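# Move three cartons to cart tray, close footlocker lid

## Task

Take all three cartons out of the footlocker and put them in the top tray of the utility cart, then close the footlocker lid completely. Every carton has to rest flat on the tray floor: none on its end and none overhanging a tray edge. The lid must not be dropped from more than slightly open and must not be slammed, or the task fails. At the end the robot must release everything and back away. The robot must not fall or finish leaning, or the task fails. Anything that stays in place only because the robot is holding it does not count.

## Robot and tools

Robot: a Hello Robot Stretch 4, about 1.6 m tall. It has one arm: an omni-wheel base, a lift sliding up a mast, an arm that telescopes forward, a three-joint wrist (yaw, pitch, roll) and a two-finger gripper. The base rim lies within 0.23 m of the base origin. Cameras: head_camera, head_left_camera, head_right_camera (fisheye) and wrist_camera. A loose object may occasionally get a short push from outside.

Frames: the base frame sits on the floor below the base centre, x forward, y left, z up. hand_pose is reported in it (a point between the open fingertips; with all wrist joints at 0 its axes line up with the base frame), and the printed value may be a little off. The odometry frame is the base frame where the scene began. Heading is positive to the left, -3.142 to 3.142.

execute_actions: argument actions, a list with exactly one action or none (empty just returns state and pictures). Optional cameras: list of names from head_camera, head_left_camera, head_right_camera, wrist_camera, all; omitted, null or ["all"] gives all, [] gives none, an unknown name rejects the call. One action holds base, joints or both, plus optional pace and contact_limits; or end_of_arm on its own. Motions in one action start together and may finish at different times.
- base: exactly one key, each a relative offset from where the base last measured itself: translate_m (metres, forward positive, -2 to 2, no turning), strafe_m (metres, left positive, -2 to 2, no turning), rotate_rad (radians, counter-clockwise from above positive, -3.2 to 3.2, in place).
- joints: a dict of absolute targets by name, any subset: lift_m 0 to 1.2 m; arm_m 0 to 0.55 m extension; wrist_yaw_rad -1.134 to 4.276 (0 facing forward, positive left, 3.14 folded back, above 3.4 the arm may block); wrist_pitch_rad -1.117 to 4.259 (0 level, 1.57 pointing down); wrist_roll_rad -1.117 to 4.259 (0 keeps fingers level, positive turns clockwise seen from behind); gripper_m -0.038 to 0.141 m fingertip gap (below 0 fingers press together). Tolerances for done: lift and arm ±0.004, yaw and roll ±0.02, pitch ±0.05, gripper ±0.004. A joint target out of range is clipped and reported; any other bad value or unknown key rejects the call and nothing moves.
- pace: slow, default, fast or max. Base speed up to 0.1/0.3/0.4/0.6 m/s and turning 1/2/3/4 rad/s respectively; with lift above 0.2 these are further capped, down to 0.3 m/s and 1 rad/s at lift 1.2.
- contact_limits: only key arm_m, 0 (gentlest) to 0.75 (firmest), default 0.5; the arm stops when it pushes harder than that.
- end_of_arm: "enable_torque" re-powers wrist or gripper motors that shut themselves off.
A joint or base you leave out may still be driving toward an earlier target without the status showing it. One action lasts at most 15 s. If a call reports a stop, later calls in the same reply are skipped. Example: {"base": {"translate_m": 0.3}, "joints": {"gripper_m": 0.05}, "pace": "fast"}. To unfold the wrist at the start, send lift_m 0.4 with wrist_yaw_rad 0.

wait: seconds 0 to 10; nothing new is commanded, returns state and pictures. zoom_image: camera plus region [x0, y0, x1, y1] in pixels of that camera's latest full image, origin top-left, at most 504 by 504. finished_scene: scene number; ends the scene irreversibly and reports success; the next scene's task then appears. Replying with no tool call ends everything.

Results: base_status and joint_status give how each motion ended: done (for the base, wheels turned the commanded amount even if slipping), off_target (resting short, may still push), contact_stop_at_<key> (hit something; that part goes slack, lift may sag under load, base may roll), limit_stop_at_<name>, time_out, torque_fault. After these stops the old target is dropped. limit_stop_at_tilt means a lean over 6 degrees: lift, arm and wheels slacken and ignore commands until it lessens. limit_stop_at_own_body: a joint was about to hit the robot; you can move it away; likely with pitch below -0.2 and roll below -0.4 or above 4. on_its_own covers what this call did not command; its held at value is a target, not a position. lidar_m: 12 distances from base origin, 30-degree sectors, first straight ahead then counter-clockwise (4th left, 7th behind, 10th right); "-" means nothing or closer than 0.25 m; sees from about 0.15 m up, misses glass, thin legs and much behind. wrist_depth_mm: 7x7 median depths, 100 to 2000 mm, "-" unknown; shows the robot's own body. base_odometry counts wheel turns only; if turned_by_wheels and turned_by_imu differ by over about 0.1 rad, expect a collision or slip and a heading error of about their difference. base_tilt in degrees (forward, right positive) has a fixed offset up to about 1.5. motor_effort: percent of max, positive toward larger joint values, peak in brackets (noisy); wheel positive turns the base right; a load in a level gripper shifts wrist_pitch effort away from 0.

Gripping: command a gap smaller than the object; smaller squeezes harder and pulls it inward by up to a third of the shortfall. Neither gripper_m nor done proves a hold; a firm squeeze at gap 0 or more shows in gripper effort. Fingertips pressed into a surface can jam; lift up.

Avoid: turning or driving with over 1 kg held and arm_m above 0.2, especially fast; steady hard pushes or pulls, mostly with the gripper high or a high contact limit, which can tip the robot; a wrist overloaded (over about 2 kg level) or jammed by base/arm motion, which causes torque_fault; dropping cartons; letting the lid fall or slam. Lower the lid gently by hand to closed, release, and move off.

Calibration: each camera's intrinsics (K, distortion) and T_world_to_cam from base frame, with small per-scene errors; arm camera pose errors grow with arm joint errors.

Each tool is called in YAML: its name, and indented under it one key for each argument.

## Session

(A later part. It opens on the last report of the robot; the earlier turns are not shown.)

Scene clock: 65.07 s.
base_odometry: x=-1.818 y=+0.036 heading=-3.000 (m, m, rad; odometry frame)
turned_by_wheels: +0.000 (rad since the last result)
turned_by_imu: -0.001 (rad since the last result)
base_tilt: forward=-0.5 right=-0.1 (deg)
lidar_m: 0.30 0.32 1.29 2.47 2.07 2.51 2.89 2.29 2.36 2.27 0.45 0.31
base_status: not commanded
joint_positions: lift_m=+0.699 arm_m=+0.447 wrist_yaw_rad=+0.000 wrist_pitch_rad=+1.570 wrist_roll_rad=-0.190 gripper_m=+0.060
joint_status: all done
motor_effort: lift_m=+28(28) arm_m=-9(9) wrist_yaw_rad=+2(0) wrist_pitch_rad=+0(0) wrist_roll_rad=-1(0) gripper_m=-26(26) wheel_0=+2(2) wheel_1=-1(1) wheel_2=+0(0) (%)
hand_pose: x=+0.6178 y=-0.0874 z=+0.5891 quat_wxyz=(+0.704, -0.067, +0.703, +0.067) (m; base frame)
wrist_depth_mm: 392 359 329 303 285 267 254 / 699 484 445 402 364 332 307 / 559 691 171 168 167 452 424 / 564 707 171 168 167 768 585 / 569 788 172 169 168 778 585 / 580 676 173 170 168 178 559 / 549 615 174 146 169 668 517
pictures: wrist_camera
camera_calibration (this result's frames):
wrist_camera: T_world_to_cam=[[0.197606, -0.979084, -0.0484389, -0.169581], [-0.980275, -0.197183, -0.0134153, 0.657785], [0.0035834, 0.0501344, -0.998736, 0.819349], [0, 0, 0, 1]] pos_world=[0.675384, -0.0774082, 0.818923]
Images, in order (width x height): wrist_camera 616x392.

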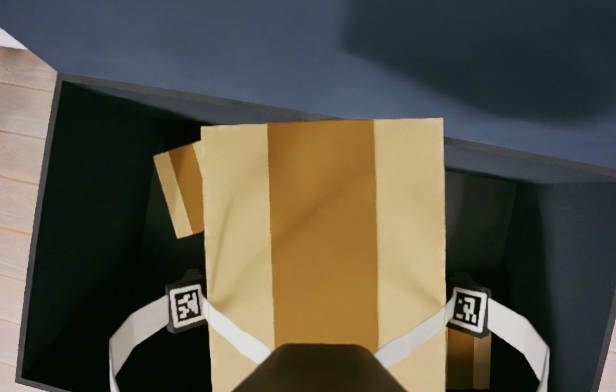

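execute_actions:
  actions:
    - {"base":{"translate_m":-2.0},"joints":{"arm_m":0.1,"wrist_roll_rad":-0.018},"pace":"fast"}
  cameras: []

execute_actions:
  actions:
    - {"base":{"rotate_rad":-1.57},"joints":{"lift_m":1.1}}
  cameras: ["head_camera"]

Scene clock: 71.63 s.
base_odometry: x=+0.162 y=+0.317 heading=-3.000 (m, m, rad; odometry frame)
turned_by_wheels: +0.000 (rad since the last result)
turned_by_imu: -0.004 (rad since the last result)
base_tilt: forward=-0.6 right=-0.1 (deg)
lidar_m: 2.30 3.00 1.78 1.72 1.26 0.92 0.89 0.93 0.83 0.91 2.35 0.37
base_status: done
joint_positions: lift_m=+0.699 arm_m=+0.101 wrist_yaw_rad=+0.000 wrist_pitch_rad=+1.570 wrist_roll_rad=-0.018 gripper_m=+0.060
joint_status: all done
motor_effort: lift_m=+27(28) arm_m=-8(11) wrist_yaw_rad=+2(1) wrist_pitch_rad=+0(4) wrist_roll_rad=+2(4) gripper_m=-23(26) wheel_0=+0(11) wheel_1=+0(4) wheel_2=-2(13) (%)
hand_pose: x=+0.2727 y=-0.0874 z=+0.5892 quat_wxyz=(+0.707, -0.006, +0.707, +0.006) (m; base frame)
wrist_depth_mm: 842 831 831 809 798 788 778 / 842 831 820 820 809 798 788 / 854 842 171 168 167 798 788 / 854 842 171 168 167 798 798 / 866 842 172 169 167 798 798 / 854 854 173 170 169 178 788 / 866 854 174 146 168 809 798
pictures: none
No camera images: the call's "cameras" was empty. Leave "cameras" out to get every camera's image.

Scene clock: 74.27 s.
base_odometry: x=+0.162 y=+0.317 heading=+1.713 (m, m, rad; odometry frame)
turned_by_wheels: -1.570 (rad since the last result)
turned_by_imu: -1.588 (rad since the last result)
base_tilt: forward=-0.5 right=-0.2 (deg)
lidar_m: 0.97 2.36 2.95 2.30 3.02 1.81 1.74 1.22 0.91 0.89 0.93 0.83
base_status: done
joint_positions: lift_m=+1.099 arm_m=+0.101 wrist_yaw_rad=+0.000 wrist_pitch_rad=+1.570 wrist_roll_rad=-0.018 gripper_m=+0.060
joint_status: all done
motor_effort: lift_m=+27(30) arm_m=-8(8) wrist_yaw_rad=+1(1) wrist_pitch_rad=+0(3) wrist_roll_rad=+1(1) gripper_m=-23(25) wheel_0=+0(5) wheel_1=+0(7) wheel_2=-1(4) (%)
hand_pose: x=+0.2727 y=-0.0874 z=+0.9892 quat_wxyz=(+0.707, -0.007, +0.707, +0.007) (m; base frame)
wrist_depth_mm: 1281 1255 1229 1229 1205 1182 1182 / 1281 1255 1229 1229 1229 1205 1205 / 1255 1281 171 168 166 1205 1160 / 1308 1255 172 168 167 1205 1205 / 1281 1281 172 169 167 1182 1182 / 1281 1281 173 170 168 178 1205 / 1281 1281 174 145 168 1205 1138
pictures: head_camera
Images, in order (width x height): head_camera 420x560.

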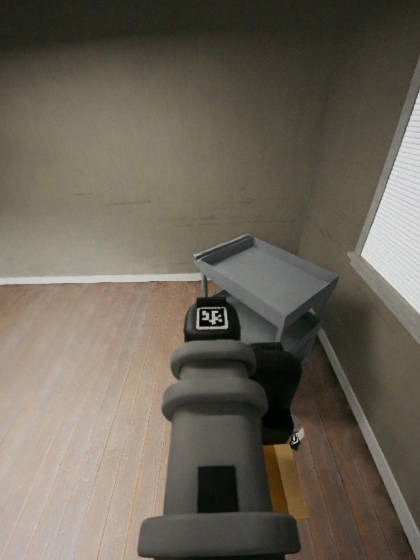

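execute_actions:
  actions:
    - {"base":{"strafe_m":0.25},"joints":{"lift_m":1.19}}
  cameras: []

execute_actions:
  actions:
    - {"base":{"translate_m":0.68}}
  cameras: []

execute_actions:
  actions:
    - {"base":{"rotate_rad":-0.82}}
  cameras: ["head_camera","head_left_camera"]

Scene clock: 76.57 s.
base_odometry: x=-0.085 y=+0.282 heading=+1.713 (m, m, rad; odometry frame)
turned_by_wheels: +0.000 (rad since the last result)
turned_by_imu: -0.002 (rad since the last result)
base_tilt: forward=-0.5 right=-0.1 (deg)
lidar_m: 0.29 2.38 2.72 2.05 2.74 1.78 1.72 1.57 1.17 1.13 1.20 0.95
base_status: done
joint_positions: lift_m=+1.189 arm_m=+0.101 wrist_yaw_rad=+0.000 wrist_pitch_rad=+1.570 wrist_roll_rad=-0.018 gripper_m=+0.060
joint_status: all done
motor_effort: lift_m=+27(29) arm_m=-8(8) wrist_yaw_rad=+1(1) wrist_pitch_rad=+0(1) wrist_roll_rad=+1(1) gripper_m=-27(25) wheel_0=+0(7) wheel_1=+0(12) wheel_2=+0(1) (%)
hand_pose: x=+0.2727 y=-0.0874 z=+1.0791 quat_wxyz=(+0.707, -0.007, +0.707, +0.007) (m; base frame)
wrist_depth_mm: 1366 1336 1308 1336 1308 1281 1255 / 1397 1366 1336 1336 1308 1281 1281 / 1366 1366 171 168 166 1308 1281 / 1366 1366 171 168 167 1308 1308 / 1366 1366 172 169 167 1308 1281 / 1397 1336 173 170 168 179 1255 / 1397 1366 174 146 168 1281 1281
pictures: none
No camera images: the call's "cameras" was empty. Leave "cameras" out to get every camera's image.

Scene clock: 80.30 s.
base_odometry: x=-0.181 y=+0.955 heading=+1.713 (m, m, rad; odometry frame)
turned_by_wheels: +0.000 (rad since the last result)
turned_by_imu: -0.001 (rad since the last result)
base_tilt: forward=-0.5 right=-0.1 (deg)
lidar_m: 0.31 1.64 2.27 2.09 2.14 3.32 3.25 1.64 1.20 0.54 0.47 0.51
base_status: done
joint_positions: lift_m=+1.189 arm_m=+0.101 wrist_yaw_rad=+0.000 wrist_pitch_rad=+1.570 wrist_roll_rad=-0.018 gripper_m=+0.060
joint_status: not commanded
motor_effort: lift_m=+27(28) arm_m=-8(8) wrist_yaw_rad=+1(2) wrist_pitch_rad=+0(1) wrist_roll_rad=+1(1) gripper_m=-27(28) wheel_0=+1(6) wheel_1=+1(6) wheel_2=+1(8) (%)
hand_pose: x=+0.2727 y=-0.0874 z=+1.0792 quat_wxyz=(+0.707, -0.006, +0.707, +0.006) (m; base frame)
wrist_depth_mm: 1366 1366 1336 1308 1060 496 492 / 1397 1366 1336 1308 820 492 488 / 1397 1366 171 168 166 820 492 / 1397 1336 171 168 167 809 484 / 1397 1397 172 169 167 1138 820 / 1397 1366 173 170 168 178 1255 / 1397 1366 174 146 168 1308 1308
pictures: none
No camera images: the call's "cameras" was empty. Leave "cameras" out to get every camera's image.

Scene clock: 82.37 s.
base_odometry: x=-0.181 y=+0.955 heading=+0.893 (m, m, rad; odometry frame)
turned_by_wheels: -0.820 (rad since the last result)
turned_by_imu: -0.830 (rad since the last result)
base_tilt: forward=-0.6 right=-0.2 (deg)
lidar_m: 0.30 0.53 1.56 1.83 2.60 2.07 3.04 2.37 2.28 1.35 1.11 0.39
base_status: done
joint_positions: lift_m=+1.189 arm_m=+0.101 wrist_yaw_rad=+0.000 wrist_pitch_rad=+1.570 wrist_roll_rad=-0.018 gripper_m=+0.060
joint_status: not commanded
motor_effort: lift_m=+27(27) arm_m=-8(8) wrist_yaw_rad=+0(2) wrist_pitch_rad=+0(1) wrist_roll_rad=+2(1) gripper_m=-23(23) wheel_0=+1(5) wheel_1=+2(7) wheel_2=+1(8) (%)
hand_pose: x=+0.2727 y=-0.0874 z=+1.0792 quat_wxyz=(+0.707, -0.006, +0.707, +0.006) (m; base frame)
wrist_depth_mm: 496 521 512 508 500 496 1138 / 1366 1366 854 831 768 1255 1281 / 1366 1336 170 168 167 1281 1308 / 1397 1366 171 168 167 1281 1281 / 1366 1397 172 169 167 1281 1255 / 1397 1336 173 170 168 178 1281 / 1366 1366 174 145 168 1281 1255
pictures: head_camera, head_left_camera
Images, in order (width x height): head_camera 420x560, head_left_camera 420x672.

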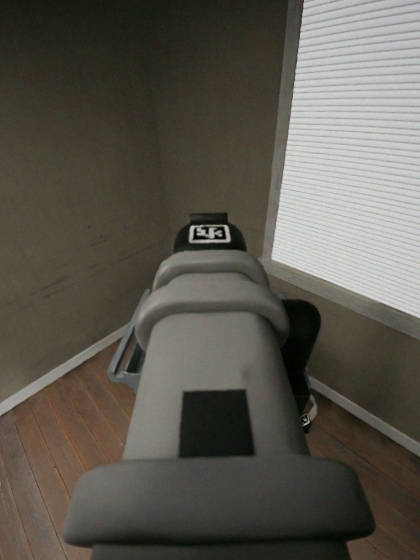

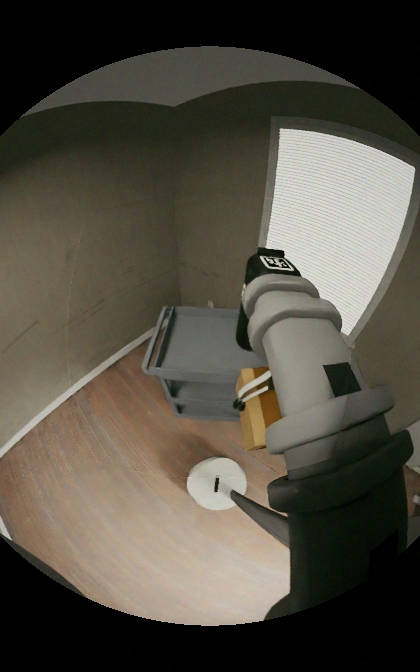

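Tray floor z≈0.80. Extend.

execute_actions:
  actions:
    - {"joints":{"arm_m":0.5}}
  cameras: ["wrist_camera"]

Scene clock: 84.77 s.
base_odometry: x=-0.181 y=+0.955 heading=+0.893 (m, m, rad; odometry frame)
turned_by_wheels: +0.000 (rad since the last result)
turned_by_imu: -0.001 (rad since the last result)
base_tilt: forward=-0.6 right=-0.1 (deg)
lidar_m: 0.49 0.54 1.56 1.85 2.61 2.08 3.02 2.39 2.27 1.34 1.11 0.48
base_status: not commanded
joint_positions: lift_m=+1.189 arm_m=+0.498 wrist_yaw_rad=+0.000 wrist_pitch_rad=+1.569 wrist_roll_rad=-0.018 gripper_m=+0.060
joint_status: all done
motor_effort: lift_m=+27(27) arm_m=+9(13) wrist_yaw_rad=+1(0) wrist_pitch_rad=+1(1) wrist_roll_rad=+2(1) gripper_m=-24(23) wheel_0=+2(2) wheel_1=+2(2) wheel_2=+1(1) (%)
hand_pose: x=+0.6698 y=-0.0874 z=+1.0792 quat_wxyz=(+0.708, -0.007, +0.707, +0.007) (m; base frame)
wrist_depth_mm: 477 517 512 504 496 477 691 / 473 521 512 508 500 496 842 / 480 521 171 167 166 496 991 / 504 521 171 168 167 496 1255 / 500 525 172 169 167 500 1255 / 484 521 173 170 168 178 1281 / 1397 1366 174 146 168 496 1281
pictures: wrist_camera
camera_calibration (this result's frames):
wrist_camera: T_world_to_cam=[[0.0277695, -0.99843, -0.0486411, -0.0438388], [-0.999538, -0.0271342, -0.0136716, 0.743418], [0.0123303, 0.0489983, -0.998723, 1.30261], [0, 0, 0, 1]] pos_world=[0.72823, -0.0874233, 1.30897]
Images, in order (width x height): wrist_camera 616x392.

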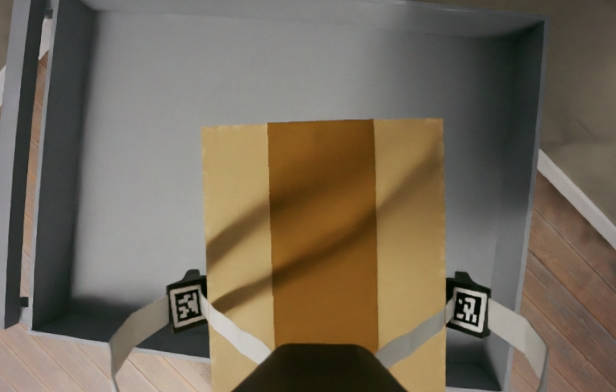

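execute_actions:
  actions:
    - {"base":{"strafe_m":0.21},"joints":{"arm_m":0.55,"lift_m":1.07,"wrist_roll_rad":0.05}}
  cameras: []

execute_actions:
  actions:
    - {"joints":{"lift_m":0.982},"pace":"slow"}
  cameras: ["wrist_camera"]

Scene clock: 86.87 s.
base_odometry: x=-0.345 y=+1.086 heading=+0.893 (m, m, rad; odometry frame)
turned_by_wheels: +0.000 (rad since the last result)
turned_by_imu: -0.002 (rad since the last result)
base_tilt: forward=-0.5 right=-0.1 (deg)
lidar_m: 0.50 0.57 1.41 1.64 2.46 1.97 2.23 2.54 2.55 1.53 0.69 0.52
base_status: done
joint_positions: lift_m=+1.070 arm_m=+0.548 wrist_yaw_rad=+0.000 wrist_pitch_rad=+1.570 wrist_roll_rad=+0.050 gripper_m=+0.060
joint_status: all done
motor_effort: lift_m=+19(25) arm_m=+9(10) wrist_yaw_rad=+2(1) wrist_pitch_rad=+1(2) wrist_roll_rad=+2(4) gripper_m=-26(22) wheel_0=+1(7) wheel_1=+0(10) wheel_2=-1(2) (%)
hand_pose: x=+0.7191 y=-0.0874 z=+0.9599 quat_wxyz=(+0.707, +0.017, +0.706, -0.017) (m; base frame)
wrist_depth_mm: 1118 332 389 382 379 375 370 / 1255 338 389 384 379 375 373 / 1255 340 170 168 166 379 373 / 1255 345 171 168 167 379 375 / 1255 340 172 169 168 382 377 / 1255 329 173 170 168 178 379 / 1281 332 174 146 168 382 377
pictures: none
No camera images: the call's "cameras" was empty. Leave "cameras" out to get every camera's image.

Scene clock: 88.47 s.
base_odometry: x=-0.345 y=+1.086 heading=+0.893 (m, m, rad; odometry frame)
turned_by_wheels: +0.000 (rad since the last result)
turned_by_imu: -0.001 (rad since the last result)
base_tilt: forward=-0.6 right=-0.1 (deg)
lidar_m: 0.50 1.41 1.43 1.63 2.47 1.97 2.21 2.54 2.53 1.51 0.68 0.52
base_status: not commanded
joint_positions: lift_m=+0.982 arm_m=+0.548 wrist_yaw_rad=+0.000 wrist_pitch_rad=+1.570 wrist_roll_rad=+0.050 gripper_m=+0.060
joint_status: all done
motor_effort: lift_m=+18(18) arm_m=+9(9) wrist_yaw_rad=+1(1) wrist_pitch_rad=+0(0) wrist_roll_rad=+2(1) gripper_m=-21(29) wheel_0=+1(1) wheel_1=+0(0) wheel_2=-1(1) (%)
hand_pose: x=+0.7191 y=-0.0874 z=+0.8719 quat_wxyz=(+0.707, +0.017, +0.706, -0.017) (m; base frame)
wrist_depth_mm: 252 279 300 297 293 289 286 / 250 285 301 297 294 291 287 / 252 289 170 168 166 291 289 / 244 290 171 168 167 291 289 / 245 293 172 169 167 293 290 / 246 244 173 170 168 178 291 / 249 296 174 145 169 294 291
pictures: wrist_camera
camera_calibration (this result's frames):
wrist_camera: T_world_to_cam=[[-0.0401366, -0.998005, -0.048731, -0.00634077], [-0.999075, 0.0408364, -0.0134506, 0.795275], [0.0154138, 0.0481461, -0.998721, 1.0927], [0, 0, 0, 1]] pos_world=[0.777443, -0.0914135, 1.10169]
Images, in order (width x height): wrist_camera 616x392.

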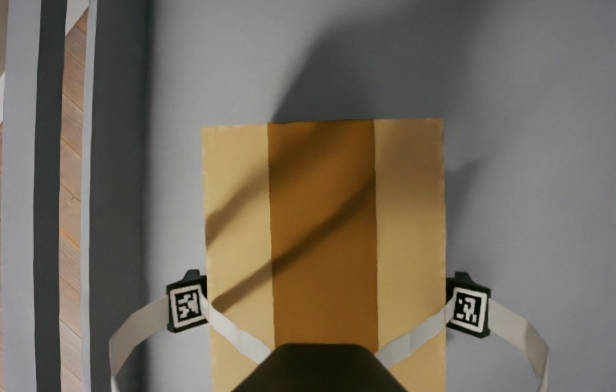

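execute_actions:
  actions:
    - {"joints":{"gripper_m":0.135}}
  cameras: []

execute_actions:
  actions:
    - {"joints":{"lift_m":1.08},"pace":"fast"}
  cameras: []

execute_actions:
  actions:
    - {"joints":{"arm_m":0.1},"pace":"fast"}
  cameras: []

execute_actions:
  actions:
    - {"base":{"rotate_rad":2.39},"joints":{"lift_m":0.6},"pace":"fast"}
  cameras: []

execute_actions:
  actions:
    - {"base":{"strafe_m":1.074},"pace":"max"}
  cameras: []

execute_actions:
  actions:
    - {"base":{"translate_m":1.57},"joints":{"arm_m":0.5,"wrist_roll_rad":-0.5,"gripper_m":0.14},"pace":"max"}
  cameras: ["wrist_camera"]

Scene clock: 90.47 s.
base_odometry: x=-0.345 y=+1.086 heading=+0.893 (m, m, rad; odometry frame)
turned_by_wheels: +0.000 (rad since the last result)
turned_by_imu: -0.001 (rad since the last result)
base_tilt: forward=-0.6 right=-0.1 (deg)
lidar_m: 0.51 1.42 1.39 1.63 2.46 1.94 2.21 2.54 2.54 1.53 0.70 0.51
base_status: not commanded
joint_positions: lift_m=+0.982 arm_m=+0.548 wrist_yaw_rad=+0.000 wrist_pitch_rad=+1.571 wrist_roll_rad=+0.050 gripper_m=+0.135
joint_status: all done
motor_effort: lift_m=+18(18) arm_m=+8(9) wrist_yaw_rad=+1(0) wrist_pitch_rad=-2(5) wrist_roll_rad=+2(2) gripper_m=+2(23) wheel_0=+1(1) wheel_1=+0(1) wheel_2=+0(1) (%)
hand_pose: x=+0.7189 y=-0.0874 z=+0.8719 quat_wxyz=(+0.707, +0.017, +0.707, -0.017) (m; base frame)
wrist_depth_mm: 251 279 303 300 297 293 290 / 250 283 304 300 296 293 290 / 253 287 304 182 181 294 291 / 255 291 186 183 181 296 293 / 256 293 186 183 182 294 291 / 257 259 187 183 182 201 294 / 263 276 187 137 182 297 294
pictures: none
No camera images: the call's "cameras" was empty. Leave "cameras" out to get every camera's image.

Scene clock: 91.63 s.
base_odometry: x=-0.345 y=+1.086 heading=+0.893 (m, m, rad; odometry frame)
turned_by_wheels: +0.000 (rad since the last result)
turned_by_imu: +0.000 (rad since the last result)
base_tilt: forward=-0.5 right=-0.1 (deg)
lidar_m: 0.50 0.53 1.41 1.63 2.48 1.96 2.21 2.55 2.53 1.52 0.67 0.52
base_status: not commanded
joint_positions: lift_m=+1.080 arm_m=+0.548 wrist_yaw_rad=+0.000 wrist_pitch_rad=+1.570 wrist_roll_rad=+0.050 gripper_m=+0.135
joint_status: all done
motor_effort: lift_m=+24(27) arm_m=+8(8) wrist_yaw_rad=-1(1) wrist_pitch_rad=-2(3) wrist_roll_rad=+2(2) gripper_m=+3(0) wheel_0=+1(1) wheel_1=+0(0) wheel_2=+0(0) (%)
hand_pose: x=+0.7190 y=-0.0874 z=+0.9694 quat_wxyz=(+0.707, +0.018, +0.707, -0.017) (m; base frame)
wrist_depth_mm: 1118 349 399 397 394 384 382 / 1255 340 402 399 394 387 384 / 1255 342 404 397 392 387 387 / 1255 345 404 281 392 389 387 / 1255 347 404 281 394 392 389 / 1255 342 216 281 279 204 389 / 1281 345 407 141 397 392 392
pictures: none
No camera images: the call's "cameras" was empty. Leave "cameras" out to get every camera's image.

Scene clock: 93.63 s.
base_odometry: x=-0.345 y=+1.086 heading=+0.893 (m, m, rad; odometry frame)
turned_by_wheels: +0.000 (rad since the last result)
turned_by_imu: -0.001 (rad since the last result)
base_tilt: forward=-0.6 right=-0.1 (deg)
lidar_m: 0.49 0.59 1.41 1.64 2.46 1.93 2.18 2.51 2.53 1.51 0.69 0.53
base_status: not commanded
joint_positions: lift_m=+1.080 arm_m=+0.102 wrist_yaw_rad=+0.000 wrist_pitch_rad=+1.570 wrist_roll_rad=+0.050 gripper_m=+0.135
joint_status: all done
motor_effort: lift_m=+24(25) arm_m=-8(8) wrist_yaw_rad=+2(1) wrist_pitch_rad=-1(2) wrist_roll_rad=+1(2) gripper_m=-2(1) wheel_0=+1(1) wheel_1=+0(0) wheel_2=+0(0) (%)
hand_pose: x=+0.2725 y=-0.0874 z=+0.9694 quat_wxyz=(+0.707, +0.018, +0.707, -0.018) (m; base frame)
wrist_depth_mm: 1255 1229 508 723 715 699 574 / 1255 1229 1205 723 723 699 676 / 1229 1229 1205 1182 1182 1160 1160 / 1255 1255 1229 1205 1205 1182 1182 / 1281 1281 1229 991 1205 1182 1160 / 1255 1255 216 991 1008 204 1182 / 1255 1281 1255 141 1205 1205 1160
pictures: none
No camera images: the call's "cameras" was empty. Leave "cameras" out to get every camera's image.

Scene clock: 96.67 s.
base_odometry: x=-0.345 y=+1.086 heading=-3.000 (m, m, rad; odometry frame)
turned_by_wheels: +2.390 (rad since the last result)
turned_by_imu: +2.415 (rad since the last result)
base_tilt: forward=-0.6 right=-0.2 (deg)
lidar_m: 1.96 1.97 3.43 2.53 1.83 1.33 0.58 0.50 0.51 1.40 1.48 2.09
base_status: done
joint_positions: lift_m=+0.600 arm_m=+0.102 wrist_yaw_rad=+0.000 wrist_pitch_rad=+1.570 wrist_roll_rad=+0.050 gripper_m=+0.135
joint_status: all done
motor_effort: lift_m=+16(24) arm_m=-8(8) wrist_yaw_rad=+0(2) wrist_pitch_rad=-1(2) wrist_roll_rad=+1(1) gripper_m=-1(2) wheel_0=-1(8) wheel_1=-1(4) wheel_2=-2(10) (%)
hand_pose: x=+0.2727 y=-0.0874 z=+0.4901 quat_wxyz=(+0.707, +0.018, +0.707, -0.018) (m; base frame)
wrist_depth_mm: 741 723 723 715 707 699 691 / 750 741 732 715 707 699 691 / 741 741 732 715 715 699 699 / 750 741 732 715 715 707 699 / 759 741 732 723 715 707 699 / 759 741 216 504 683 204 699 / 750 750 517 141 544 707 707
pictures: none
No camera images: the call's "cameras" was empty. Leave "cameras" out to get every camera's image.

Scene clock: 100.23 s.
base_odometry: x=-0.194 y=+0.023 heading=-3.000 (m, m, rad; odometry frame)
turned_by_wheels: +0.000 (rad since the last result)
turned_by_imu: -0.003 (rad since the last result)
base_tilt: forward=-0.6 right=+0.0 (deg)
lidar_m: 1.91 2.58 1.54 1.46 1.56 1.32 1.29 1.34 1.25 1.48 2.60 1.99
base_status: done
joint_positions: lift_m=+0.600 arm_m=+0.102 wrist_yaw_rad=+0.000 wrist_pitch_rad=+1.570 wrist_roll_rad=+0.050 gripper_m=+0.135
joint_status: not commanded
motor_effort: lift_m=+17(17) arm_m=-8(9) wrist_yaw_rad=+2(1) wrist_pitch_rad=-1(1) wrist_roll_rad=+1(1) gripper_m=-1(0) wheel_0=+0(15) wheel_1=-3(14) wheel_2=-1(1) (%)
hand_pose: x=+0.2726 y=-0.0874 z=+0.4900 quat_wxyz=(+0.707, +0.018, +0.707, -0.018) (m; base frame)
wrist_depth_mm: 741 732 732 715 707 699 683 / 741 732 732 715 707 707 691 / 741 741 723 723 715 699 699 / 741 750 732 723 715 707 699 / 759 741 732 723 715 707 699 / 750 741 216 508 676 204 707 / 759 741 517 141 539 715 707
pictures: none
No camera images: the call's "cameras" was empty. Leave "cameras" out to get every camera's image.

Scene clock: 105.07 s.
base_odometry: x=-1.748 y=-0.198 heading=-3.000 (m, m, rad; odometry frame)
turned_by_wheels: +0.000 (rad since the last result)
turned_by_imu: -0.002 (rad since the last result)
base_tilt: forward=-0.5 right=-0.1 (deg)
lidar_m: 0.30 0.96 1.33 2.23 1.86 2.10 2.83 2.40 2.63 2.49 0.52 0.35
base_status: done
joint_positions: lift_m=+0.600 arm_m=+0.499 wrist_yaw_rad=+0.000 wrist_pitch_rad=+1.570 wrist_roll_rad=-0.500 gripper_m=+0.140
joint_status: all done
motor_effort: lift_m=+17(17) arm_m=+8(9) wrist_yaw_rad=+1(2) wrist_pitch_rad=-1(2) wrist_roll_rad=-1(5) gripper_m=+0(1) wheel_0=-1(7) wheel_1=+0(6) wheel_2=+2(9) (%)
hand_pose: x=+0.6697 y=-0.0874 z=+0.4900 quat_wxyz=(+0.685, -0.175, +0.685, +0.175) (m; base frame)
wrist_depth_mm: 750 732 699 274 229 197 178 / 741 732 732 362 286 235 206 / 750 732 508 676 370 294 250 / 759 741 539 574 691 373 320 / 759 741 707 580 691 676 492 / 759 421 707 707 683 198 668 / 759 459 654 135 691 691 676
pictures: wrist_camera
camera_calibration (this result's frames):
wrist_camera: T_world_to_cam=[[0.486905, -0.872121, -0.0482631, -0.369111], [-0.87337, -0.486885, -0.0129624, 0.610181], [-0.0121938, 0.048463, -0.998751, 0.730586], [0, 0, 0, 1]] pos_world=[0.721544, -0.0602275, 0.719769]
Images, in order (width x height): wrist_camera 616x392.

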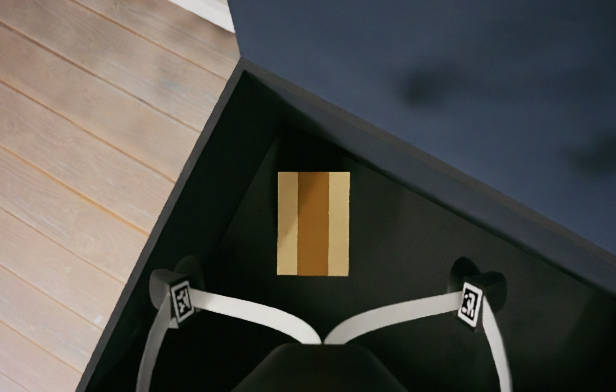

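execute_actions:
  actions:
    - {"base":{"strafe_m":0.02},"joints":{"lift_m":0.3}}
  cameras: ["wrist_camera"]

execute_actions:
  actions:
    - {"joints":{"lift_m":0.205},"pace":"slow"}
  cameras: []

execute_actions:
  actions:
    - {"joints":{"gripper_m":0.06}}
  cameras: ["wrist_camera"]

execute_actions:
  actions:
    - {"joints":{"lift_m":0.6}}
  cameras: []

Scene clock: 107.57 s.
base_odometry: x=-1.745 y=-0.218 heading=-3.000 (m, m, rad; odometry frame)
turned_by_wheels: +0.000 (rad since the last result)
turned_by_imu: -0.001 (rad since the last result)
base_tilt: forward=-0.5 right=-0.2 (deg)
lidar_m: 0.32 0.95 1.31 2.23 1.84 2.08 2.86 2.40 2.62 2.53 0.49 0.34
base_status: done
joint_positions: lift_m=+0.300 arm_m=+0.499 wrist_yaw_rad=+0.000 wrist_pitch_rad=+1.570 wrist_roll_rad=-0.500 gripper_m=+0.140
joint_status: all done
motor_effort: lift_m=+16(16) arm_m=+8(8) wrist_yaw_rad=+0(0) wrist_pitch_rad=-1(1) wrist_roll_rad=+0(0) gripper_m=+1(1) wheel_0=+0(7) wheel_1=-1(8) wheel_2=+0(2) (%)
hand_pose: x=+0.6697 y=-0.0874 z=+0.1901 quat_wxyz=(+0.685, -0.175, +0.685, +0.175) (m; base frame)
wrist_depth_mm: 128 167 229 189 144 118 - / 138 186 290 304 202 150 - / 153 213 357 392 340 215 173 / 169 245 397 273 271 375 252 / 190 281 399 273 387 382 377 / 215 298 277 274 272 197 377 / 248 379 402 135 389 387 382
pictures: wrist_camera
camera_calibration (this result's frames):
wrist_camera: T_world_to_cam=[[0.486905, -0.872121, -0.048263, -0.383588], [-0.87337, -0.486885, -0.0129625, 0.606297], [-0.0121937, 0.048463, -0.998751, 0.431044], [0, 0, 0, 1]] pos_world=[0.721548, -0.0602275, 0.419851]
Images, in order (width x height): wrist_camera 616x392.

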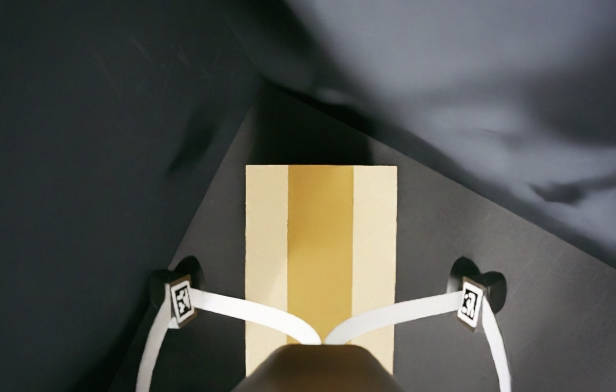

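Scene clock: 109.23 s.
base_odometry: x=-1.745 y=-0.218 heading=-3.000 (m, m, rad; odometry frame)
turned_by_wheels: +0.000 (rad since the last result)
turned_by_imu: -0.001 (rad since the last result)
base_tilt: forward=-0.5 right=-0.2 (deg)
lidar_m: 0.35 0.95 1.32 2.22 1.83 2.09 2.84 2.41 2.64 2.53 0.51 0.36
base_status: not commanded
joint_positions: lift_m=+0.206 arm_m=+0.499 wrist_yaw_rad=+0.000 wrist_pitch_rad=+1.571 wrist_roll_rad=-0.500 gripper_m=+0.140
joint_status: all done
motor_effort: lift_m=+12(16) arm_m=+8(8) wrist_yaw_rad=+1(1) wrist_pitch_rad=-3(4) wrist_roll_rad=-1(0) gripper_m=+4(2) wheel_0=+0(0) wheel_1=-1(1) wheel_2=+0(0) (%)
hand_pose: x=+0.6694 y=-0.0874 z=+0.0954 quat_wxyz=(+0.685, -0.175, +0.685, +0.175) (m; base frame)
wrist_depth_mm: 128 167 228 188 143 117 - / 138 186 290 296 201 149 - / 153 213 300 297 291 213 172 / 169 246 182 179 177 291 251 / 190 271 182 180 178 290 289 / 215 286 182 180 178 192 289 / 247 309 183 136 179 293 289
pictures: none
No camera images: the call's "cameras" was empty. Leave "cameras" out to get every camera's image.

Scene clock: 111.03 s.
base_odometry: x=-1.745 y=-0.218 heading=-3.000 (m, m, rad; odometry frame)
turned_by_wheels: +0.000 (rad since the last result)
turned_by_imu: -0.001 (rad since the last result)
base_tilt: forward=-0.6 right=-0.1 (deg)
lidar_m: 0.33 0.95 1.32 2.21 1.85 2.07 2.85 2.41 2.63 2.53 0.49 0.36
base_status: not commanded
joint_positions: lift_m=+0.205 arm_m=+0.499 wrist_yaw_rad=+0.000 wrist_pitch_rad=+1.570 wrist_roll_rad=-0.500 gripper_m=+0.060
joint_status: all done
motor_effort: lift_m=+17(17) arm_m=+8(8) wrist_yaw_rad=+2(2) wrist_pitch_rad=-1(4) wrist_roll_rad=+0(0) gripper_m=-24(24) wheel_0=+0(0) wheel_1=-1(1) wheel_2=+0(0) (%)
hand_pose: x=+0.6697 y=-0.0874 z=+0.0950 quat_wxyz=(+0.685, -0.175, +0.685, +0.175) (m; base frame)
wrist_depth_mm: 128 167 229 190 145 118 - / 138 186 290 293 204 151 - / 153 212 297 294 287 213 174 / 169 245 171 168 167 287 255 / 190 291 172 169 167 289 286 / 215 276 172 169 167 178 286 / 247 306 173 145 167 290 285
pictures: wrist_camera
camera_calibration (this result's frames):
wrist_camera: T_world_to_cam=[[0.486681, -0.872245, -0.0482729, -0.388026], [-0.873495, -0.486662, -0.0129449, 0.605146], [-0.0122014, 0.0484661, -0.99875, 0.336083], [0, 0, 0, 1]] pos_world=[0.721538, -0.0602408, 0.324765]
Images, in order (width x height): wrist_camera 616x392.

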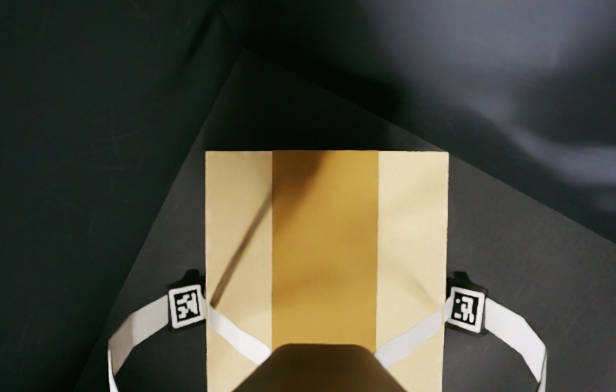

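Scene clock: 113.63 s.
base_odometry: x=-1.745 y=-0.218 heading=-3.000 (m, m, rad; odometry frame)
turned_by_wheels: +0.000 (rad since the last result)
turned_by_imu: -0.001 (rad since the last result)
base_tilt: forward=-0.5 right=-0.1 (deg)
lidar_m: 0.33 0.94 1.33 2.22 1.84 2.08 2.86 2.42 2.61 2.53 0.51 0.34
base_status: not commanded
joint_positions: lift_m=+0.599 arm_m=+0.499 wrist_yaw_rad=+0.000 wrist_pitch_rad=+1.570 wrist_roll_rad=-0.500 gripper_m=+0.060
joint_status: all done
motor_effort: lift_m=+26(28) arm_m=+8(8) wrist_yaw_rad=+1(1) wrist_pitch_rad=-1(1) wrist_roll_rad=+0(0) gripper_m=-28(24) wheel_0=+0(0) wheel_1=-1(1) wheel_2=+0(0) (%)
hand_pose: x=+0.6697 y=-0.0874 z=+0.4892 quat_wxyz=(+0.685, -0.175, +0.685, +0.175) (m; base frame)
wrist_depth_mm: 741 741 723 276 230 198 179 / 741 741 723 362 287 235 207 / 750 732 442 433 349 296 250 / 750 741 171 168 167 366 320 / 750 741 171 169 167 676 504 / 750 741 172 169 167 178 668 / 759 521 173 145 168 683 676
pictures: none
No camera images: the call's "cameras" was empty. Leave "cameras" out to get every camera's image.

execute_actions:
  actions:
    - {"base":{"translate_m":-1.683},"joints":{"arm_m":0.1,"wrist_roll_rad":0.05},"pace":"max"}
  cameras: []

execute_actions:
  actions:
    - {"base":{"strafe_m":-0.973},"joints":{"lift_m":1.13},"pace":"max"}
  cameras: []

execute_actions:
  actions:
    - {"base":{"rotate_rad":-2.39},"pace":"fast"}
  cameras: []

execute_actions:
  actions:
    - {"joints":{"arm_m":0.55}}
  cameras: ["wrist_camera"]

Scene clock: 118.83 s.
base_odometry: x=-0.079 y=+0.019 heading=-3.000 (m, m, rad; odometry frame)
turned_by_wheels: +0.000 (rad since the last result)
turned_by_imu: -0.003 (rad since the last result)
base_tilt: forward=-0.6 right=-0.2 (deg)
lidar_m: 2.01 2.70 1.50 1.45 1.52 1.21 1.16 1.24 1.20 1.39 2.64 2.09
base_status: done
joint_positions: lift_m=+0.600 arm_m=+0.101 wrist_yaw_rad=+0.000 wrist_pitch_rad=+1.570 wrist_roll_rad=+0.050 gripper_m=+0.060
joint_status: all done
motor_effort: lift_m=+26(27) arm_m=-8(11) wrist_yaw_rad=+3(2) wrist_pitch_rad=-1(3) wrist_roll_rad=+1(12) gripper_m=-25(24) wheel_0=+1(3) wheel_1=+0(7) wheel_2=+0(13) (%)
hand_pose: x=+0.2726 y=-0.0874 z=+0.4893 quat_wxyz=(+0.707, +0.018, +0.707, -0.018) (m; base frame)
wrist_depth_mm: 741 732 732 715 707 691 691 / 750 732 723 715 707 699 683 / 741 741 723 723 707 699 691 / 741 741 171 168 167 699 699 / 759 741 172 169 167 707 699 / 759 741 172 169 168 178 699 / 759 741 173 145 168 707 707
pictures: none
No camera images: the call's "cameras" was empty. Leave "cameras" out to get every camera's image.

Scene clock: 122.27 s.
base_odometry: x=-0.216 y=+0.982 heading=-3.000 (m, m, rad; odometry frame)
turned_by_wheels: +0.000 (rad since the last result)
turned_by_imu: -0.001 (rad since the last result)
base_tilt: forward=-0.5 right=-0.1 (deg)
lidar_m: 0.27 2.11 3.33 2.41 1.68 1.25 0.55 0.49 0.51 1.53 1.62 2.23
base_status: done
joint_positions: lift_m=+1.130 arm_m=+0.101 wrist_yaw_rad=+0.000 wrist_pitch_rad=+1.570 wrist_roll_rad=+0.050 gripper_m=+0.060
joint_status: all done
motor_effort: lift_m=+25(29) arm_m=-8(8) wrist_yaw_rad=+1(1) wrist_pitch_rad=-1(1) wrist_roll_rad=+1(1) gripper_m=-24(24) wheel_0=-2(15) wheel_1=+2(10) wheel_2=+1(4) (%)
hand_pose: x=+0.2726 y=-0.0874 z=+1.0194 quat_wxyz=(+0.707, +0.018, +0.707, -0.018) (m; base frame)
wrist_depth_mm: 1308 1281 1255 1255 1255 1205 1205 / 1308 1281 1281 1255 1255 1205 1205 / 1308 1281 1281 1229 1229 1229 1229 / 1308 1336 171 168 167 1229 1229 / 1336 1308 172 169 167 1255 1205 / 1308 1281 172 169 167 178 1229 / 1336 1308 173 145 167 1229 1205
pictures: none
No camera images: the call's "cameras" was empty. Leave "cameras" out to get every camera's image.

Scene clock: 125.53 s.
base_odometry: x=-0.216 y=+0.982 heading=+0.893 (m, m, rad; odometry frame)
turned_by_wheels: -2.390 (rad since the last result)
turned_by_imu: -2.417 (rad since the last result)
base_tilt: forward=-0.6 right=-0.2 (deg)
lidar_m: 0.25 0.53 1.54 1.78 2.58 2.05 3.00 2.45 2.39 1.40 1.14 0.51
base_status: done
joint_positions: lift_m=+1.130 arm_m=+0.101 wrist_yaw_rad=+0.000 wrist_pitch_rad=+1.570 wrist_roll_rad=+0.050 gripper_m=+0.060
joint_status: not commanded
motor_effort: lift_m=+25(25) arm_m=-8(8) wrist_yaw_rad=+1(1) wrist_pitch_rad=+0(0) wrist_roll_rad=+1(1) gripper_m=-23(23) wheel_0=+0(8) wheel_1=+2(7) wheel_2=+3(7) (%)
hand_pose: x=+0.2727 y=-0.0874 z=+1.0194 quat_wxyz=(+0.707, +0.018, +0.707, -0.018) (m; base frame)
wrist_depth_mm: 433 430 433 427 433 415 1078 / 1308 788 778 768 768 1205 1205 / 1308 1281 1138 1078 1098 1229 1205 / 1308 1308 172 168 167 1229 1229 / 1308 1308 171 169 167 1229 1229 / 1336 1308 172 169 168 178 1229 / 1336 1281 173 145 168 1229 1229
pictures: none
No camera images: the call's "cameras" was empty. Leave "cameras" out to get every camera's image.

Scene clock: 127.93 s.
base_odometry: x=-0.216 y=+0.982 heading=+0.893 (m, m, rad; odometry frame)
turned_by_wheels: +0.000 (rad since the last result)
turned_by_imu: -0.001 (rad since the last result)
base_tilt: forward=-0.6 right=-0.2 (deg)
lidar_m: 0.49 0.54 1.55 1.79 2.58 2.03 2.99 2.42 2.42 1.41 1.11 0.50
base_status: not commanded
joint_positions: lift_m=+1.130 arm_m=+0.548 wrist_yaw_rad=+0.000 wrist_pitch_rad=+1.570 wrist_roll_rad=+0.050 gripper_m=+0.060
joint_status: all done
motor_effort: lift_m=+25(25) arm_m=+9(15) wrist_yaw_rad=-1(0) wrist_pitch_rad=+0(2) wrist_roll_rad=+1(1) gripper_m=-25(26) wheel_0=+0(1) wheel_1=+2(2) wheel_2=+2(2) (%)
hand_pose: x=+0.7191 y=-0.0874 z=+1.0194 quat_wxyz=(+0.707, +0.017, +0.706, -0.017) (m; base frame)
wrist_depth_mm: 413 433 449 439 430 402 404 / 433 459 455 445 442 439 433 / 424 459 452 445 442 439 436 / 424 336 171 168 167 433 433 / 427 338 171 169 167 439 433 / 427 340 172 169 168 178 430 / 436 340 173 145 167 445 415
pictures: wrist_camera
camera_calibration (this result's frames):
wrist_camera: T_world_to_cam=[[-0.0401481, -0.998005, -0.0487285, 0.000851079], [-0.999076, 0.0408446, -0.0133819, 0.797185], [0.0153455, 0.0481462, -0.998722, 1.24003], [0, 0, 0, 1]] pos_world=[0.777453, -0.091414, 1.24915]
Images, in order (width x height): wrist_camera 616x392.

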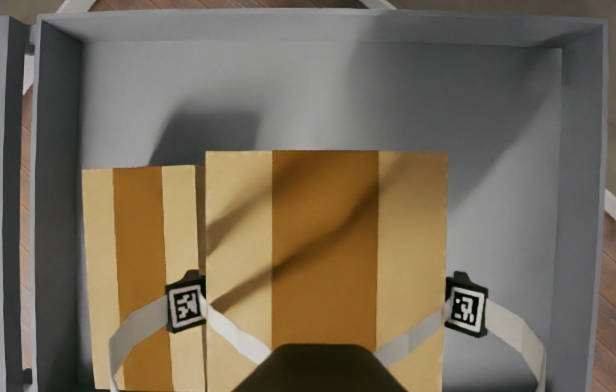

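execute_actions:
  actions:
    - {"joints":{"lift_m":0.978},"pace":"slow"}
  cameras: []

execute_actions:
  actions:
    - {"joints":{"gripper_m":0.122}}
  cameras: []

execute_actions:
  actions:
    - {"joints":{"lift_m":1.08}}
  cameras: ["wrist_camera"]

execute_actions:
  actions:
    - {"joints":{"arm_m":0.1},"pace":"fast"}
  cameras: []

execute_actions:
  actions:
    - {"base":{"rotate_rad":2.39},"joints":{"lift_m":0.6},"pace":"fast"}
  cameras: []

execute_actions:
  actions:
    - {"base":{"strafe_m":0.45},"pace":"max"}
  cameras: []

execute_actions:
  actions:
    - {"base":{"translate_m":1.683},"joints":{"arm_m":0.3,"wrist_roll_rad":-0.17,"gripper_m":0.141},"pace":"max"}
  cameras: ["wrist_camera"]

Scene clock: 130.20 s.
base_odometry: x=-0.216 y=+0.982 heading=+0.893 (m, m, rad; odometry frame)
turned_by_wheels: +0.000 (rad since the last result)
turned_by_imu: -0.001 (rad since the last result)
base_tilt: forward=-0.6 right=-0.2 (deg)
lidar_m: 0.50 0.53 1.54 1.77 2.59 2.06 2.97 2.42 2.42 1.37 1.13 0.50
base_status: not commanded
joint_positions: lift_m=+0.978 arm_m=+0.548 wrist_yaw_rad=+0.000 wrist_pitch_rad=+1.570 wrist_roll_rad=+0.050 gripper_m=+0.060
joint_status: all done
motor_effort: lift_m=+17(24) arm_m=+9(9) wrist_yaw_rad=+0(1) wrist_pitch_rad=+0(1) wrist_roll_rad=+1(2) gripper_m=-25(28) wheel_0=+1(0) wheel_1=+2(2) wheel_2=+2(2) (%)
hand_pose: x=+0.7191 y=-0.0874 z=+0.8680 quat_wxyz=(+0.707, +0.017, +0.706, -0.017) (m; base frame)
wrist_depth_mm: 304 300 297 293 289 287 282 / 304 303 298 294 290 286 285 / 304 303 298 294 290 289 285 / 184 224 171 168 167 289 286 / 185 222 171 169 167 290 286 / 185 185 172 170 167 178 287 / 186 215 173 145 167 291 289
pictures: none
No camera images: the call's "cameras" was empty. Leave "cameras" out to get every camera's image.

Scene clock: 131.73 s.
base_odometry: x=-0.216 y=+0.982 heading=+0.893 (m, m, rad; odometry frame)
turned_by_wheels: +0.000 (rad since the last result)
turned_by_imu: -0.001 (rad since the last result)
base_tilt: forward=-0.5 right=-0.1 (deg)
lidar_m: 0.49 0.53 1.54 1.77 2.60 2.05 2.98 2.40 2.39 1.39 1.13 0.48
base_status: not commanded
joint_positions: lift_m=+0.978 arm_m=+0.548 wrist_yaw_rad=-0.001 wrist_pitch_rad=+1.573 wrist_roll_rad=+0.050 gripper_m=+0.122
joint_status: all done
motor_effort: lift_m=+17(17) arm_m=+9(9) wrist_yaw_rad=+2(3) wrist_pitch_rad=-9(9) wrist_roll_rad=+1(1) gripper_m=+1(26) wheel_0=+0(1) wheel_1=+2(2) wheel_2=+2(3) (%)
hand_pose: x=+0.7182 y=-0.0874 z=+0.8680 quat_wxyz=(+0.706, +0.018, +0.708, -0.018) (m; base frame)
wrist_depth_mm: 310 306 301 297 294 291 287 / 310 306 303 298 294 291 289 / 309 307 303 300 294 293 290 / 189 225 183 181 180 293 290 / 189 222 185 182 180 294 291 / 189 206 185 182 180 208 293 / 190 202 186 131 180 296 293
pictures: none
No camera images: the call's "cameras" was empty. Leave "cameras" out to get every camera's image.

Scene clock: 133.20 s.
base_odometry: x=-0.216 y=+0.982 heading=+0.893 (m, m, rad; odometry frame)
turned_by_wheels: +0.000 (rad since the last result)
turned_by_imu: -0.001 (rad since the last result)
base_tilt: forward=-0.5 right=-0.2 (deg)
lidar_m: 0.50 0.54 1.54 1.78 2.58 2.05 2.95 2.43 2.42 1.38 1.15 0.51
base_status: not commanded
joint_positions: lift_m=+1.080 arm_m=+0.548 wrist_yaw_rad=+0.000 wrist_pitch_rad=+1.570 wrist_roll_rad=+0.050 gripper_m=+0.122
joint_status: all done
motor_effort: lift_m=+25(28) arm_m=+9(9) wrist_yaw_rad=+2(2) wrist_pitch_rad=-2(9) wrist_roll_rad=+2(1) gripper_m=-2(2) wheel_0=+0(0) wheel_1=+2(2) wheel_2=+3(2) (%)
hand_pose: x=+0.7189 y=-0.0874 z=+0.9694 quat_wxyz=(+0.707, +0.018, +0.707, -0.018) (m; base frame)
wrist_depth_mm: 397 404 402 394 392 387 382 / 407 407 402 397 392 389 384 / 410 410 404 399 394 392 387 / 291 287 370 281 278 392 387 / 332 289 366 282 279 392 387 / 334 289 217 282 279 207 389 / 296 289 351 136 394 392 389
pictures: wrist_camera
camera_calibration (this result's frames):
wrist_camera: T_world_to_cam=[[-0.0406892, -0.997984, -0.0487026, -0.00122909], [-0.999063, 0.041355, -0.012742, 0.795709], [0.0147304, 0.0481385, -0.998732, 1.19054], [0, 0, 0, 1]] pos_world=[0.777376, -0.0914439, 1.19911]
Images, in order (width x height): wrist_camera 616x392.

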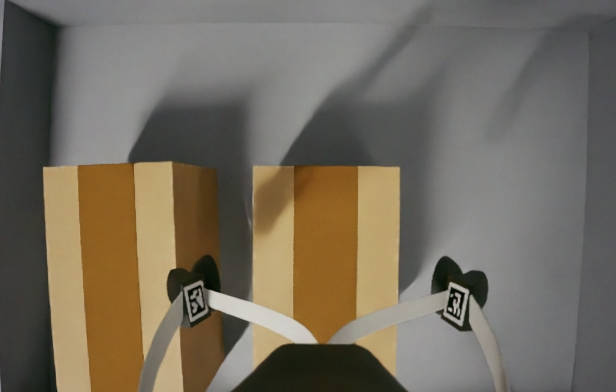

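Scene clock: 135.20 s.
base_odometry: x=-0.216 y=+0.982 heading=+0.893 (m, m, rad; odometry frame)
turned_by_wheels: +0.000 (rad since the last result)
turned_by_imu: -0.001 (rad since the last result)
base_tilt: forward=-0.6 right=-0.1 (deg)
lidar_m: 0.49 0.55 1.55 1.76 2.58 2.04 2.97 2.42 2.41 1.40 1.14 0.49
base_status: not commanded
joint_positions: lift_m=+1.080 arm_m=+0.102 wrist_yaw_rad=+0.000 wrist_pitch_rad=+1.570 wrist_roll_rad=+0.050 gripper_m=+0.122
joint_status: all done
motor_effort: lift_m=+25(25) arm_m=-8(9) wrist_yaw_rad=+2(1) wrist_pitch_rad=-1(2) wrist_roll_rad=+1(1) gripper_m=-3(1) wheel_0=+0(0) wheel_1=+2(2) wheel_2=+2(3) (%)
hand_pose: x=+0.2725 y=-0.0874 z=+0.9694 quat_wxyz=(+0.707, +0.018, +0.707, -0.018) (m; base frame)
wrist_depth_mm: 430 415 397 392 384 387 1078 / 1255 741 741 723 715 1160 1160 / 1255 1255 1229 1205 1205 1182 1160 / 1281 1255 1229 1205 1182 1182 1182 / 1255 1281 1229 1008 1205 1182 1182 / 1281 1255 216 1008 991 207 1160 / 1281 1229 1255 137 1205 1205 1160
pictures: none
No camera images: the call's "cameras" was empty. Leave "cameras" out to get every camera's image.

Scene clock: 138.23 s.
base_odometry: x=-0.216 y=+0.982 heading=-3.000 (m, m, rad; odometry frame)
turned_by_wheels: +2.390 (rad since the last result)
turned_by_imu: +2.415 (rad since the last result)
base_tilt: forward=-0.5 right=-0.1 (deg)
lidar_m: 2.02 2.13 3.36 2.42 1.69 1.22 0.55 0.49 0.50 1.52 1.60 2.21
base_status: done
joint_positions: lift_m=+0.600 arm_m=+0.102 wrist_yaw_rad=+0.000 wrist_pitch_rad=+1.570 wrist_roll_rad=+0.050 gripper_m=+0.122
joint_status: all done
motor_effort: lift_m=+16(23) arm_m=-8(9) wrist_yaw_rad=+0(1) wrist_pitch_rad=-1(1) wrist_roll_rad=+1(1) gripper_m=-2(1) wheel_0=-2(5) wheel_1=+0(6) wheel_2=+0(3) (%)
hand_pose: x=+0.2727 y=-0.0874 z=+0.4901 quat_wxyz=(+0.707, +0.018, +0.707, -0.018) (m; base frame)
wrist_depth_mm: 750 732 723 715 707 699 691 / 741 732 723 715 707 691 699 / 750 732 723 723 707 707 699 / 750 741 732 715 715 699 691 / 750 741 732 732 715 699 699 / 759 750 217 508 603 207 699 / 759 741 512 137 544 707 707
pictures: none
No camera images: the call's "cameras" was empty. Leave "cameras" out to get every camera's image.

Scene clock: 140.50 s.
base_odometry: x=-0.153 y=+0.537 heading=-3.000 (m, m, rad; odometry frame)
turned_by_wheels: +0.000 (rad since the last result)
turned_by_imu: -0.001 (rad since the last result)
base_tilt: forward=-0.6 right=-0.1 (deg)
lidar_m: 2.01 2.12 2.04 1.99 1.63 1.22 1.16 0.78 0.77 0.99 2.06 2.66
base_status: done
joint_positions: lift_m=+0.600 arm_m=+0.102 wrist_yaw_rad=+0.000 wrist_pitch_rad=+1.570 wrist_roll_rad=+0.050 gripper_m=+0.122
joint_status: not commanded
motor_effort: lift_m=+17(17) arm_m=-9(8) wrist_yaw_rad=+1(1) wrist_pitch_rad=-1(1) wrist_roll_rad=+1(1) gripper_m=+0(1) wheel_0=+1(9) wheel_1=-1(14) wheel_2=+1(3) (%)
hand_pose: x=+0.2726 y=-0.0874 z=+0.4900 quat_wxyz=(+0.707, +0.018, +0.707, -0.018) (m; base frame)
wrist_depth_mm: 741 723 723 723 707 691 691 / 741 741 723 715 707 699 699 / 741 732 732 715 707 691 691 / 750 741 741 723 715 707 691 / 741 741 732 723 707 707 699 / 759 741 216 504 609 208 699 / 759 741 512 137 544 707 707
pictures: none
No camera images: the call's "cameras" was empty. Leave "cameras" out to get every camera's image.

Scene clock: 145.57 s.
base_odometry: x=-1.819 y=+0.299 heading=-3.000 (m, m, rad; odometry frame)
turned_by_wheels: +0.000 (rad since the last result)
turned_by_imu: -0.001 (rad since the last result)
base_tilt: forward=-0.6 right=-0.1 (deg)
lidar_m: 0.34 0.36 0.49 2.75 2.28 2.86 2.30 2.14 2.08 2.00 1.24 0.36
base_status: done
joint_positions: lift_m=+0.600 arm_m=+0.299 wrist_yaw_rad=+0.000 wrist_pitch_rad=+1.570 wrist_roll_rad=-0.170 gripper_m=+0.141
joint_status: all done
motor_effort: lift_m=+17(17) arm_m=+8(7) wrist_yaw_rad=+1(3) wrist_pitch_rad=-1(2) wrist_roll_rad=-1(5) gripper_m=+3(1) wheel_0=+0(7) wheel_1=-1(8) wheel_2=+2(8) (%)
hand_pose: x=+0.4697 y=-0.0874 z=+0.4900 quat_wxyz=(+0.705, -0.060, +0.704, +0.060) (m; base frame)
wrist_depth_mm: 715 699 683 621 559 661 683 / 715 707 699 691 676 699 691 / 723 707 707 691 676 699 691 / 732 715 707 691 580 699 699 / 564 654 707 580 574 699 699 / 436 413 389 508 404 196 707 / 759 741 621 135 421 707 699
pictures: wrist_camera
camera_calibration (this result's frames):
wrist_camera: T_world_to_cam=[[0.177917, -0.982848, -0.0485236, -0.136154], [-0.984036, -0.177486, -0.0130844, 0.514582], [0.00424771, 0.050077, -0.998736, 0.720559], [0, 0, 0, 1]] pos_world=[0.527531, -0.0785706, 0.719774]
Images, in order (width x height): wrist_camera 616x392.

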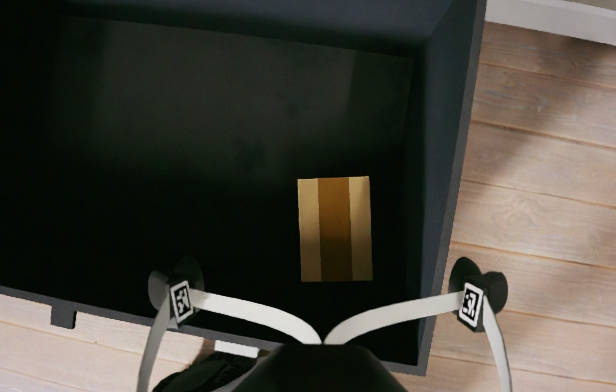

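execute_actions:
  actions:
    - {"base":{"strafe_m":-0.011},"joints":{"arm_m":0.318,"wrist_roll_rad":-0.2,"gripper_m":0.135}}
  cameras: []

execute_actions:
  actions:
    - {"joints":{"lift_m":0.29}}
  cameras: ["wrist_camera"]

execute_actions:
  actions:
    - {"joints":{"lift_m":0.205},"pace":"slow"}
  cameras: []

execute_actions:
  actions:
    - {"joints":{"gripper_m":0.06}}
  cameras: ["wrist_camera"]

execute_actions:
  actions:
    - {"joints":{"lift_m":0.6}}
  cameras: []

Scene clock: 147.10 s.
base_odometry: x=-1.820 y=+0.310 heading=-3.000 (m, m, rad; odometry frame)
turned_by_wheels: +0.000 (rad since the last result)
turned_by_imu: +0.000 (rad since the last result)
base_tilt: forward=-0.5 right=-0.2 (deg)
lidar_m: 0.32 0.36 0.49 2.75 2.30 2.93 2.31 2.12 2.08 1.98 1.26 0.36
base_status: done
joint_positions: lift_m=+0.600 arm_m=+0.316 wrist_yaw_rad=+0.000 wrist_pitch_rad=+1.570 wrist_roll_rad=-0.199 gripper_m=+0.135
joint_status: all done
motor_effort: lift_m=+17(17) arm_m=+9(9) wrist_yaw_rad=+0(0) wrist_pitch_rad=-1(1) wrist_roll_rad=-1(1) gripper_m=-1(2) wheel_0=+2(11) wheel_1=-1(6) wheel_2=+0(2) (%)
hand_pose: x=+0.4876 y=-0.0874 z=+0.4900 quat_wxyz=(+0.704, -0.070, +0.703, +0.070) (m; base frame)
wrist_depth_mm: 715 707 654 585 525 621 627 / 723 715 707 683 683 691 691 / 723 715 707 699 683 699 691 / 732 723 715 691 574 699 691 / 580 691 707 580 539 699 699 / 427 421 216 564 387 204 699 / 759 750 580 141 449 707 699
pictures: none
No camera images: the call's "cameras" was empty. Leave "cameras" out to get every camera's image.

Scene clock: 149.40 s.
base_odometry: x=-1.820 y=+0.310 heading=-3.000 (m, m, rad; odometry frame)
turned_by_wheels: +0.000 (rad since the last result)
turned_by_imu: -0.001 (rad since the last result)
base_tilt: forward=-0.6 right=-0.1 (deg)
lidar_m: 0.34 0.36 0.50 2.76 2.32 2.95 2.30 2.15 2.09 1.99 1.27 0.35
base_status: not commanded
joint_positions: lift_m=+0.290 arm_m=+0.316 wrist_yaw_rad=+0.000 wrist_pitch_rad=+1.570 wrist_roll_rad=-0.200 gripper_m=+0.135
joint_status: all done
motor_effort: lift_m=+16(16) arm_m=+9(9) wrist_yaw_rad=+0(1) wrist_pitch_rad=-1(1) wrist_roll_rad=-1(1) gripper_m=-1(1) wheel_0=+2(2) wheel_1=-1(1) wheel_2=+0(0) (%)
hand_pose: x=+0.4876 y=-0.0874 z=+0.1801 quat_wxyz=(+0.704, -0.070, +0.703, +0.070) (m; base frame)
wrist_depth_mm: 394 389 384 379 375 324 212 / 397 392 387 379 373 303 203 / 394 392 387 379 375 283 194 / 402 394 387 264 377 265 185 / 399 397 389 264 262 228 176 / 394 394 216 264 262 191 171 / 301 320 345 141 294 218 -
pictures: wrist_camera
camera_calibration (this result's frames):
wrist_camera: T_world_to_cam=[[0.207028, -0.977131, -0.0485239, -0.168077], [-0.978332, -0.206639, -0.0129553, 0.522818], [0.00263215, 0.0501546, -0.998738, 0.411753], [0, 0, 0, 1]] pos_world=[0.545202, -0.0768498, 0.409851]
Images, in order (width x height): wrist_camera 616x392.

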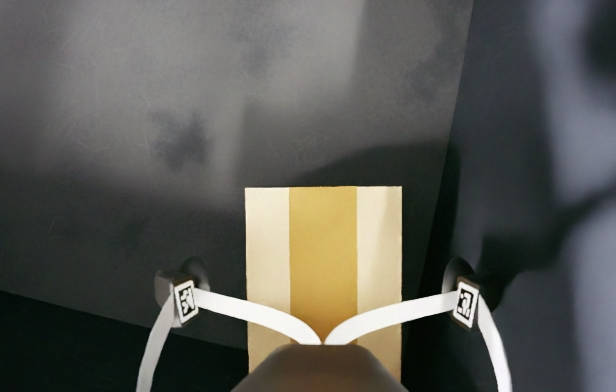

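Scene clock: 151.00 s.
base_odometry: x=-1.820 y=+0.310 heading=-3.000 (m, m, rad; odometry frame)
turned_by_wheels: +0.000 (rad since the last result)
turned_by_imu: -0.001 (rad since the last result)
base_tilt: forward=-0.6 right=-0.1 (deg)
lidar_m: 0.35 0.37 0.51 2.75 2.28 2.95 2.29 2.11 2.09 2.00 1.27 0.35
base_status: not commanded
joint_positions: lift_m=+0.206 arm_m=+0.316 wrist_yaw_rad=+0.000 wrist_pitch_rad=+1.571 wrist_roll_rad=-0.200 gripper_m=+0.135
joint_status: all done
motor_effort: lift_m=+11(14) arm_m=+9(9) wrist_yaw_rad=+0(0) wrist_pitch_rad=-3(3) wrist_roll_rad=-1(1) gripper_m=+0(2) wheel_0=+2(2) wheel_1=-1(1) wheel_2=+0(0) (%)
hand_pose: x=+0.4874 y=-0.0874 z=+0.0955 quat_wxyz=(+0.704, -0.071, +0.704, +0.070) (m; base frame)
wrist_depth_mm: 309 304 300 296 294 289 213 / 309 306 301 297 293 289 204 / 309 306 303 298 296 283 195 / 310 306 301 180 179 264 185 / 312 309 183 180 178 229 177 / 314 309 183 181 178 190 171 / 301 309 183 132 179 218 -
pictures: none
No camera images: the call's "cameras" was empty. Leave "cameras" out to get every camera's image.

Scene clock: 152.73 s.
base_odometry: x=-1.820 y=+0.310 heading=-3.000 (m, m, rad; odometry frame)
turned_by_wheels: +0.000 (rad since the last result)
turned_by_imu: -0.001 (rad since the last result)
base_tilt: forward=-0.5 right=-0.1 (deg)
lidar_m: 0.33 0.35 0.50 2.76 2.32 2.96 2.29 2.13 2.08 2.00 1.26 0.33
base_status: not commanded
joint_positions: lift_m=+0.205 arm_m=+0.316 wrist_yaw_rad=+0.000 wrist_pitch_rad=+1.569 wrist_roll_rad=-0.200 gripper_m=+0.060
joint_status: all done
motor_effort: lift_m=+19(19) arm_m=+8(8) wrist_yaw_rad=+0(1) wrist_pitch_rad=+1(2) wrist_roll_rad=+0(0) gripper_m=-22(23) wheel_0=+2(2) wheel_1=-1(1) wheel_2=+0(0) (%)
hand_pose: x=+0.4878 y=-0.0874 z=+0.0949 quat_wxyz=(+0.704, -0.071, +0.703, +0.071) (m; base frame)
wrist_depth_mm: 304 301 296 293 289 286 213 / 306 301 297 294 290 285 204 / 307 301 298 294 290 283 195 / 307 301 297 170 168 250 185 / 309 304 172 169 168 232 177 / 310 304 173 171 169 179 170 / 298 304 174 146 169 217 -
pictures: wrist_camera
camera_calibration (this result's frames):
wrist_camera: T_world_to_cam=[[0.207521, -0.977033, -0.0483932, -0.1725], [-0.978225, -0.207102, -0.0135715, 0.521886], [0.00323752, 0.0501558, -0.998736, 0.326335], [0, 0, 0, 1]] pos_world=[0.545263, -0.0768225, 0.324658]
Images, in order (width x height): wrist_camera 616x392.

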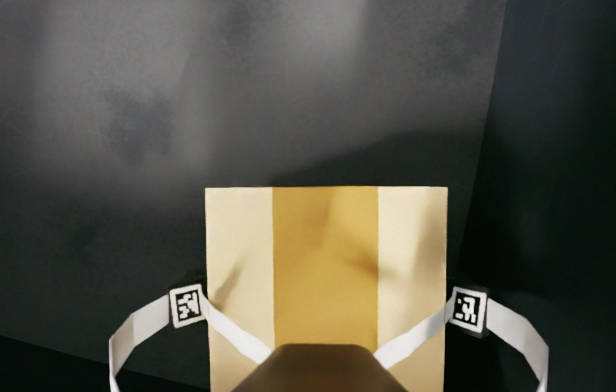

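Scene clock: 155.33 s.
base_odometry: x=-1.820 y=+0.310 heading=-3.000 (m, m, rad; odometry frame)
turned_by_wheels: +0.000 (rad since the last result)
turned_by_imu: -0.001 (rad since the last result)
base_tilt: forward=-0.5 right=-0.1 (deg)
lidar_m: 0.33 0.37 0.50 2.76 2.33 2.94 2.32 2.10 2.07 1.97 1.28 0.37
base_status: not commanded
joint_positions: lift_m=+0.599 arm_m=+0.316 wrist_yaw_rad=+0.000 wrist_pitch_rad=+1.569 wrist_roll_rad=-0.200 gripper_m=+0.060
joint_status: all done
motor_effort: lift_m=+28(31) arm_m=+9(9) wrist_yaw_rad=-1(1) wrist_pitch_rad=+1(1) wrist_roll_rad=+0(0) gripper_m=-24(29) wheel_0=+2(2) wheel_1=-1(1) wheel_2=+0(0) (%)
hand_pose: x=+0.4878 y=-0.0874 z=+0.4891 quat_wxyz=(+0.704, -0.071, +0.703, +0.071) (m; base frame)
wrist_depth_mm: 715 699 668 591 525 627 634 / 723 723 707 691 676 691 691 / 715 715 707 691 683 699 691 / 723 715 699 170 167 707 691 / 580 683 172 170 168 699 683 / 424 413 172 171 169 178 699 / 759 750 175 146 169 699 699
pictures: none
No camera images: the call's "cameras" was empty. Leave "cameras" out to get every camera's image.


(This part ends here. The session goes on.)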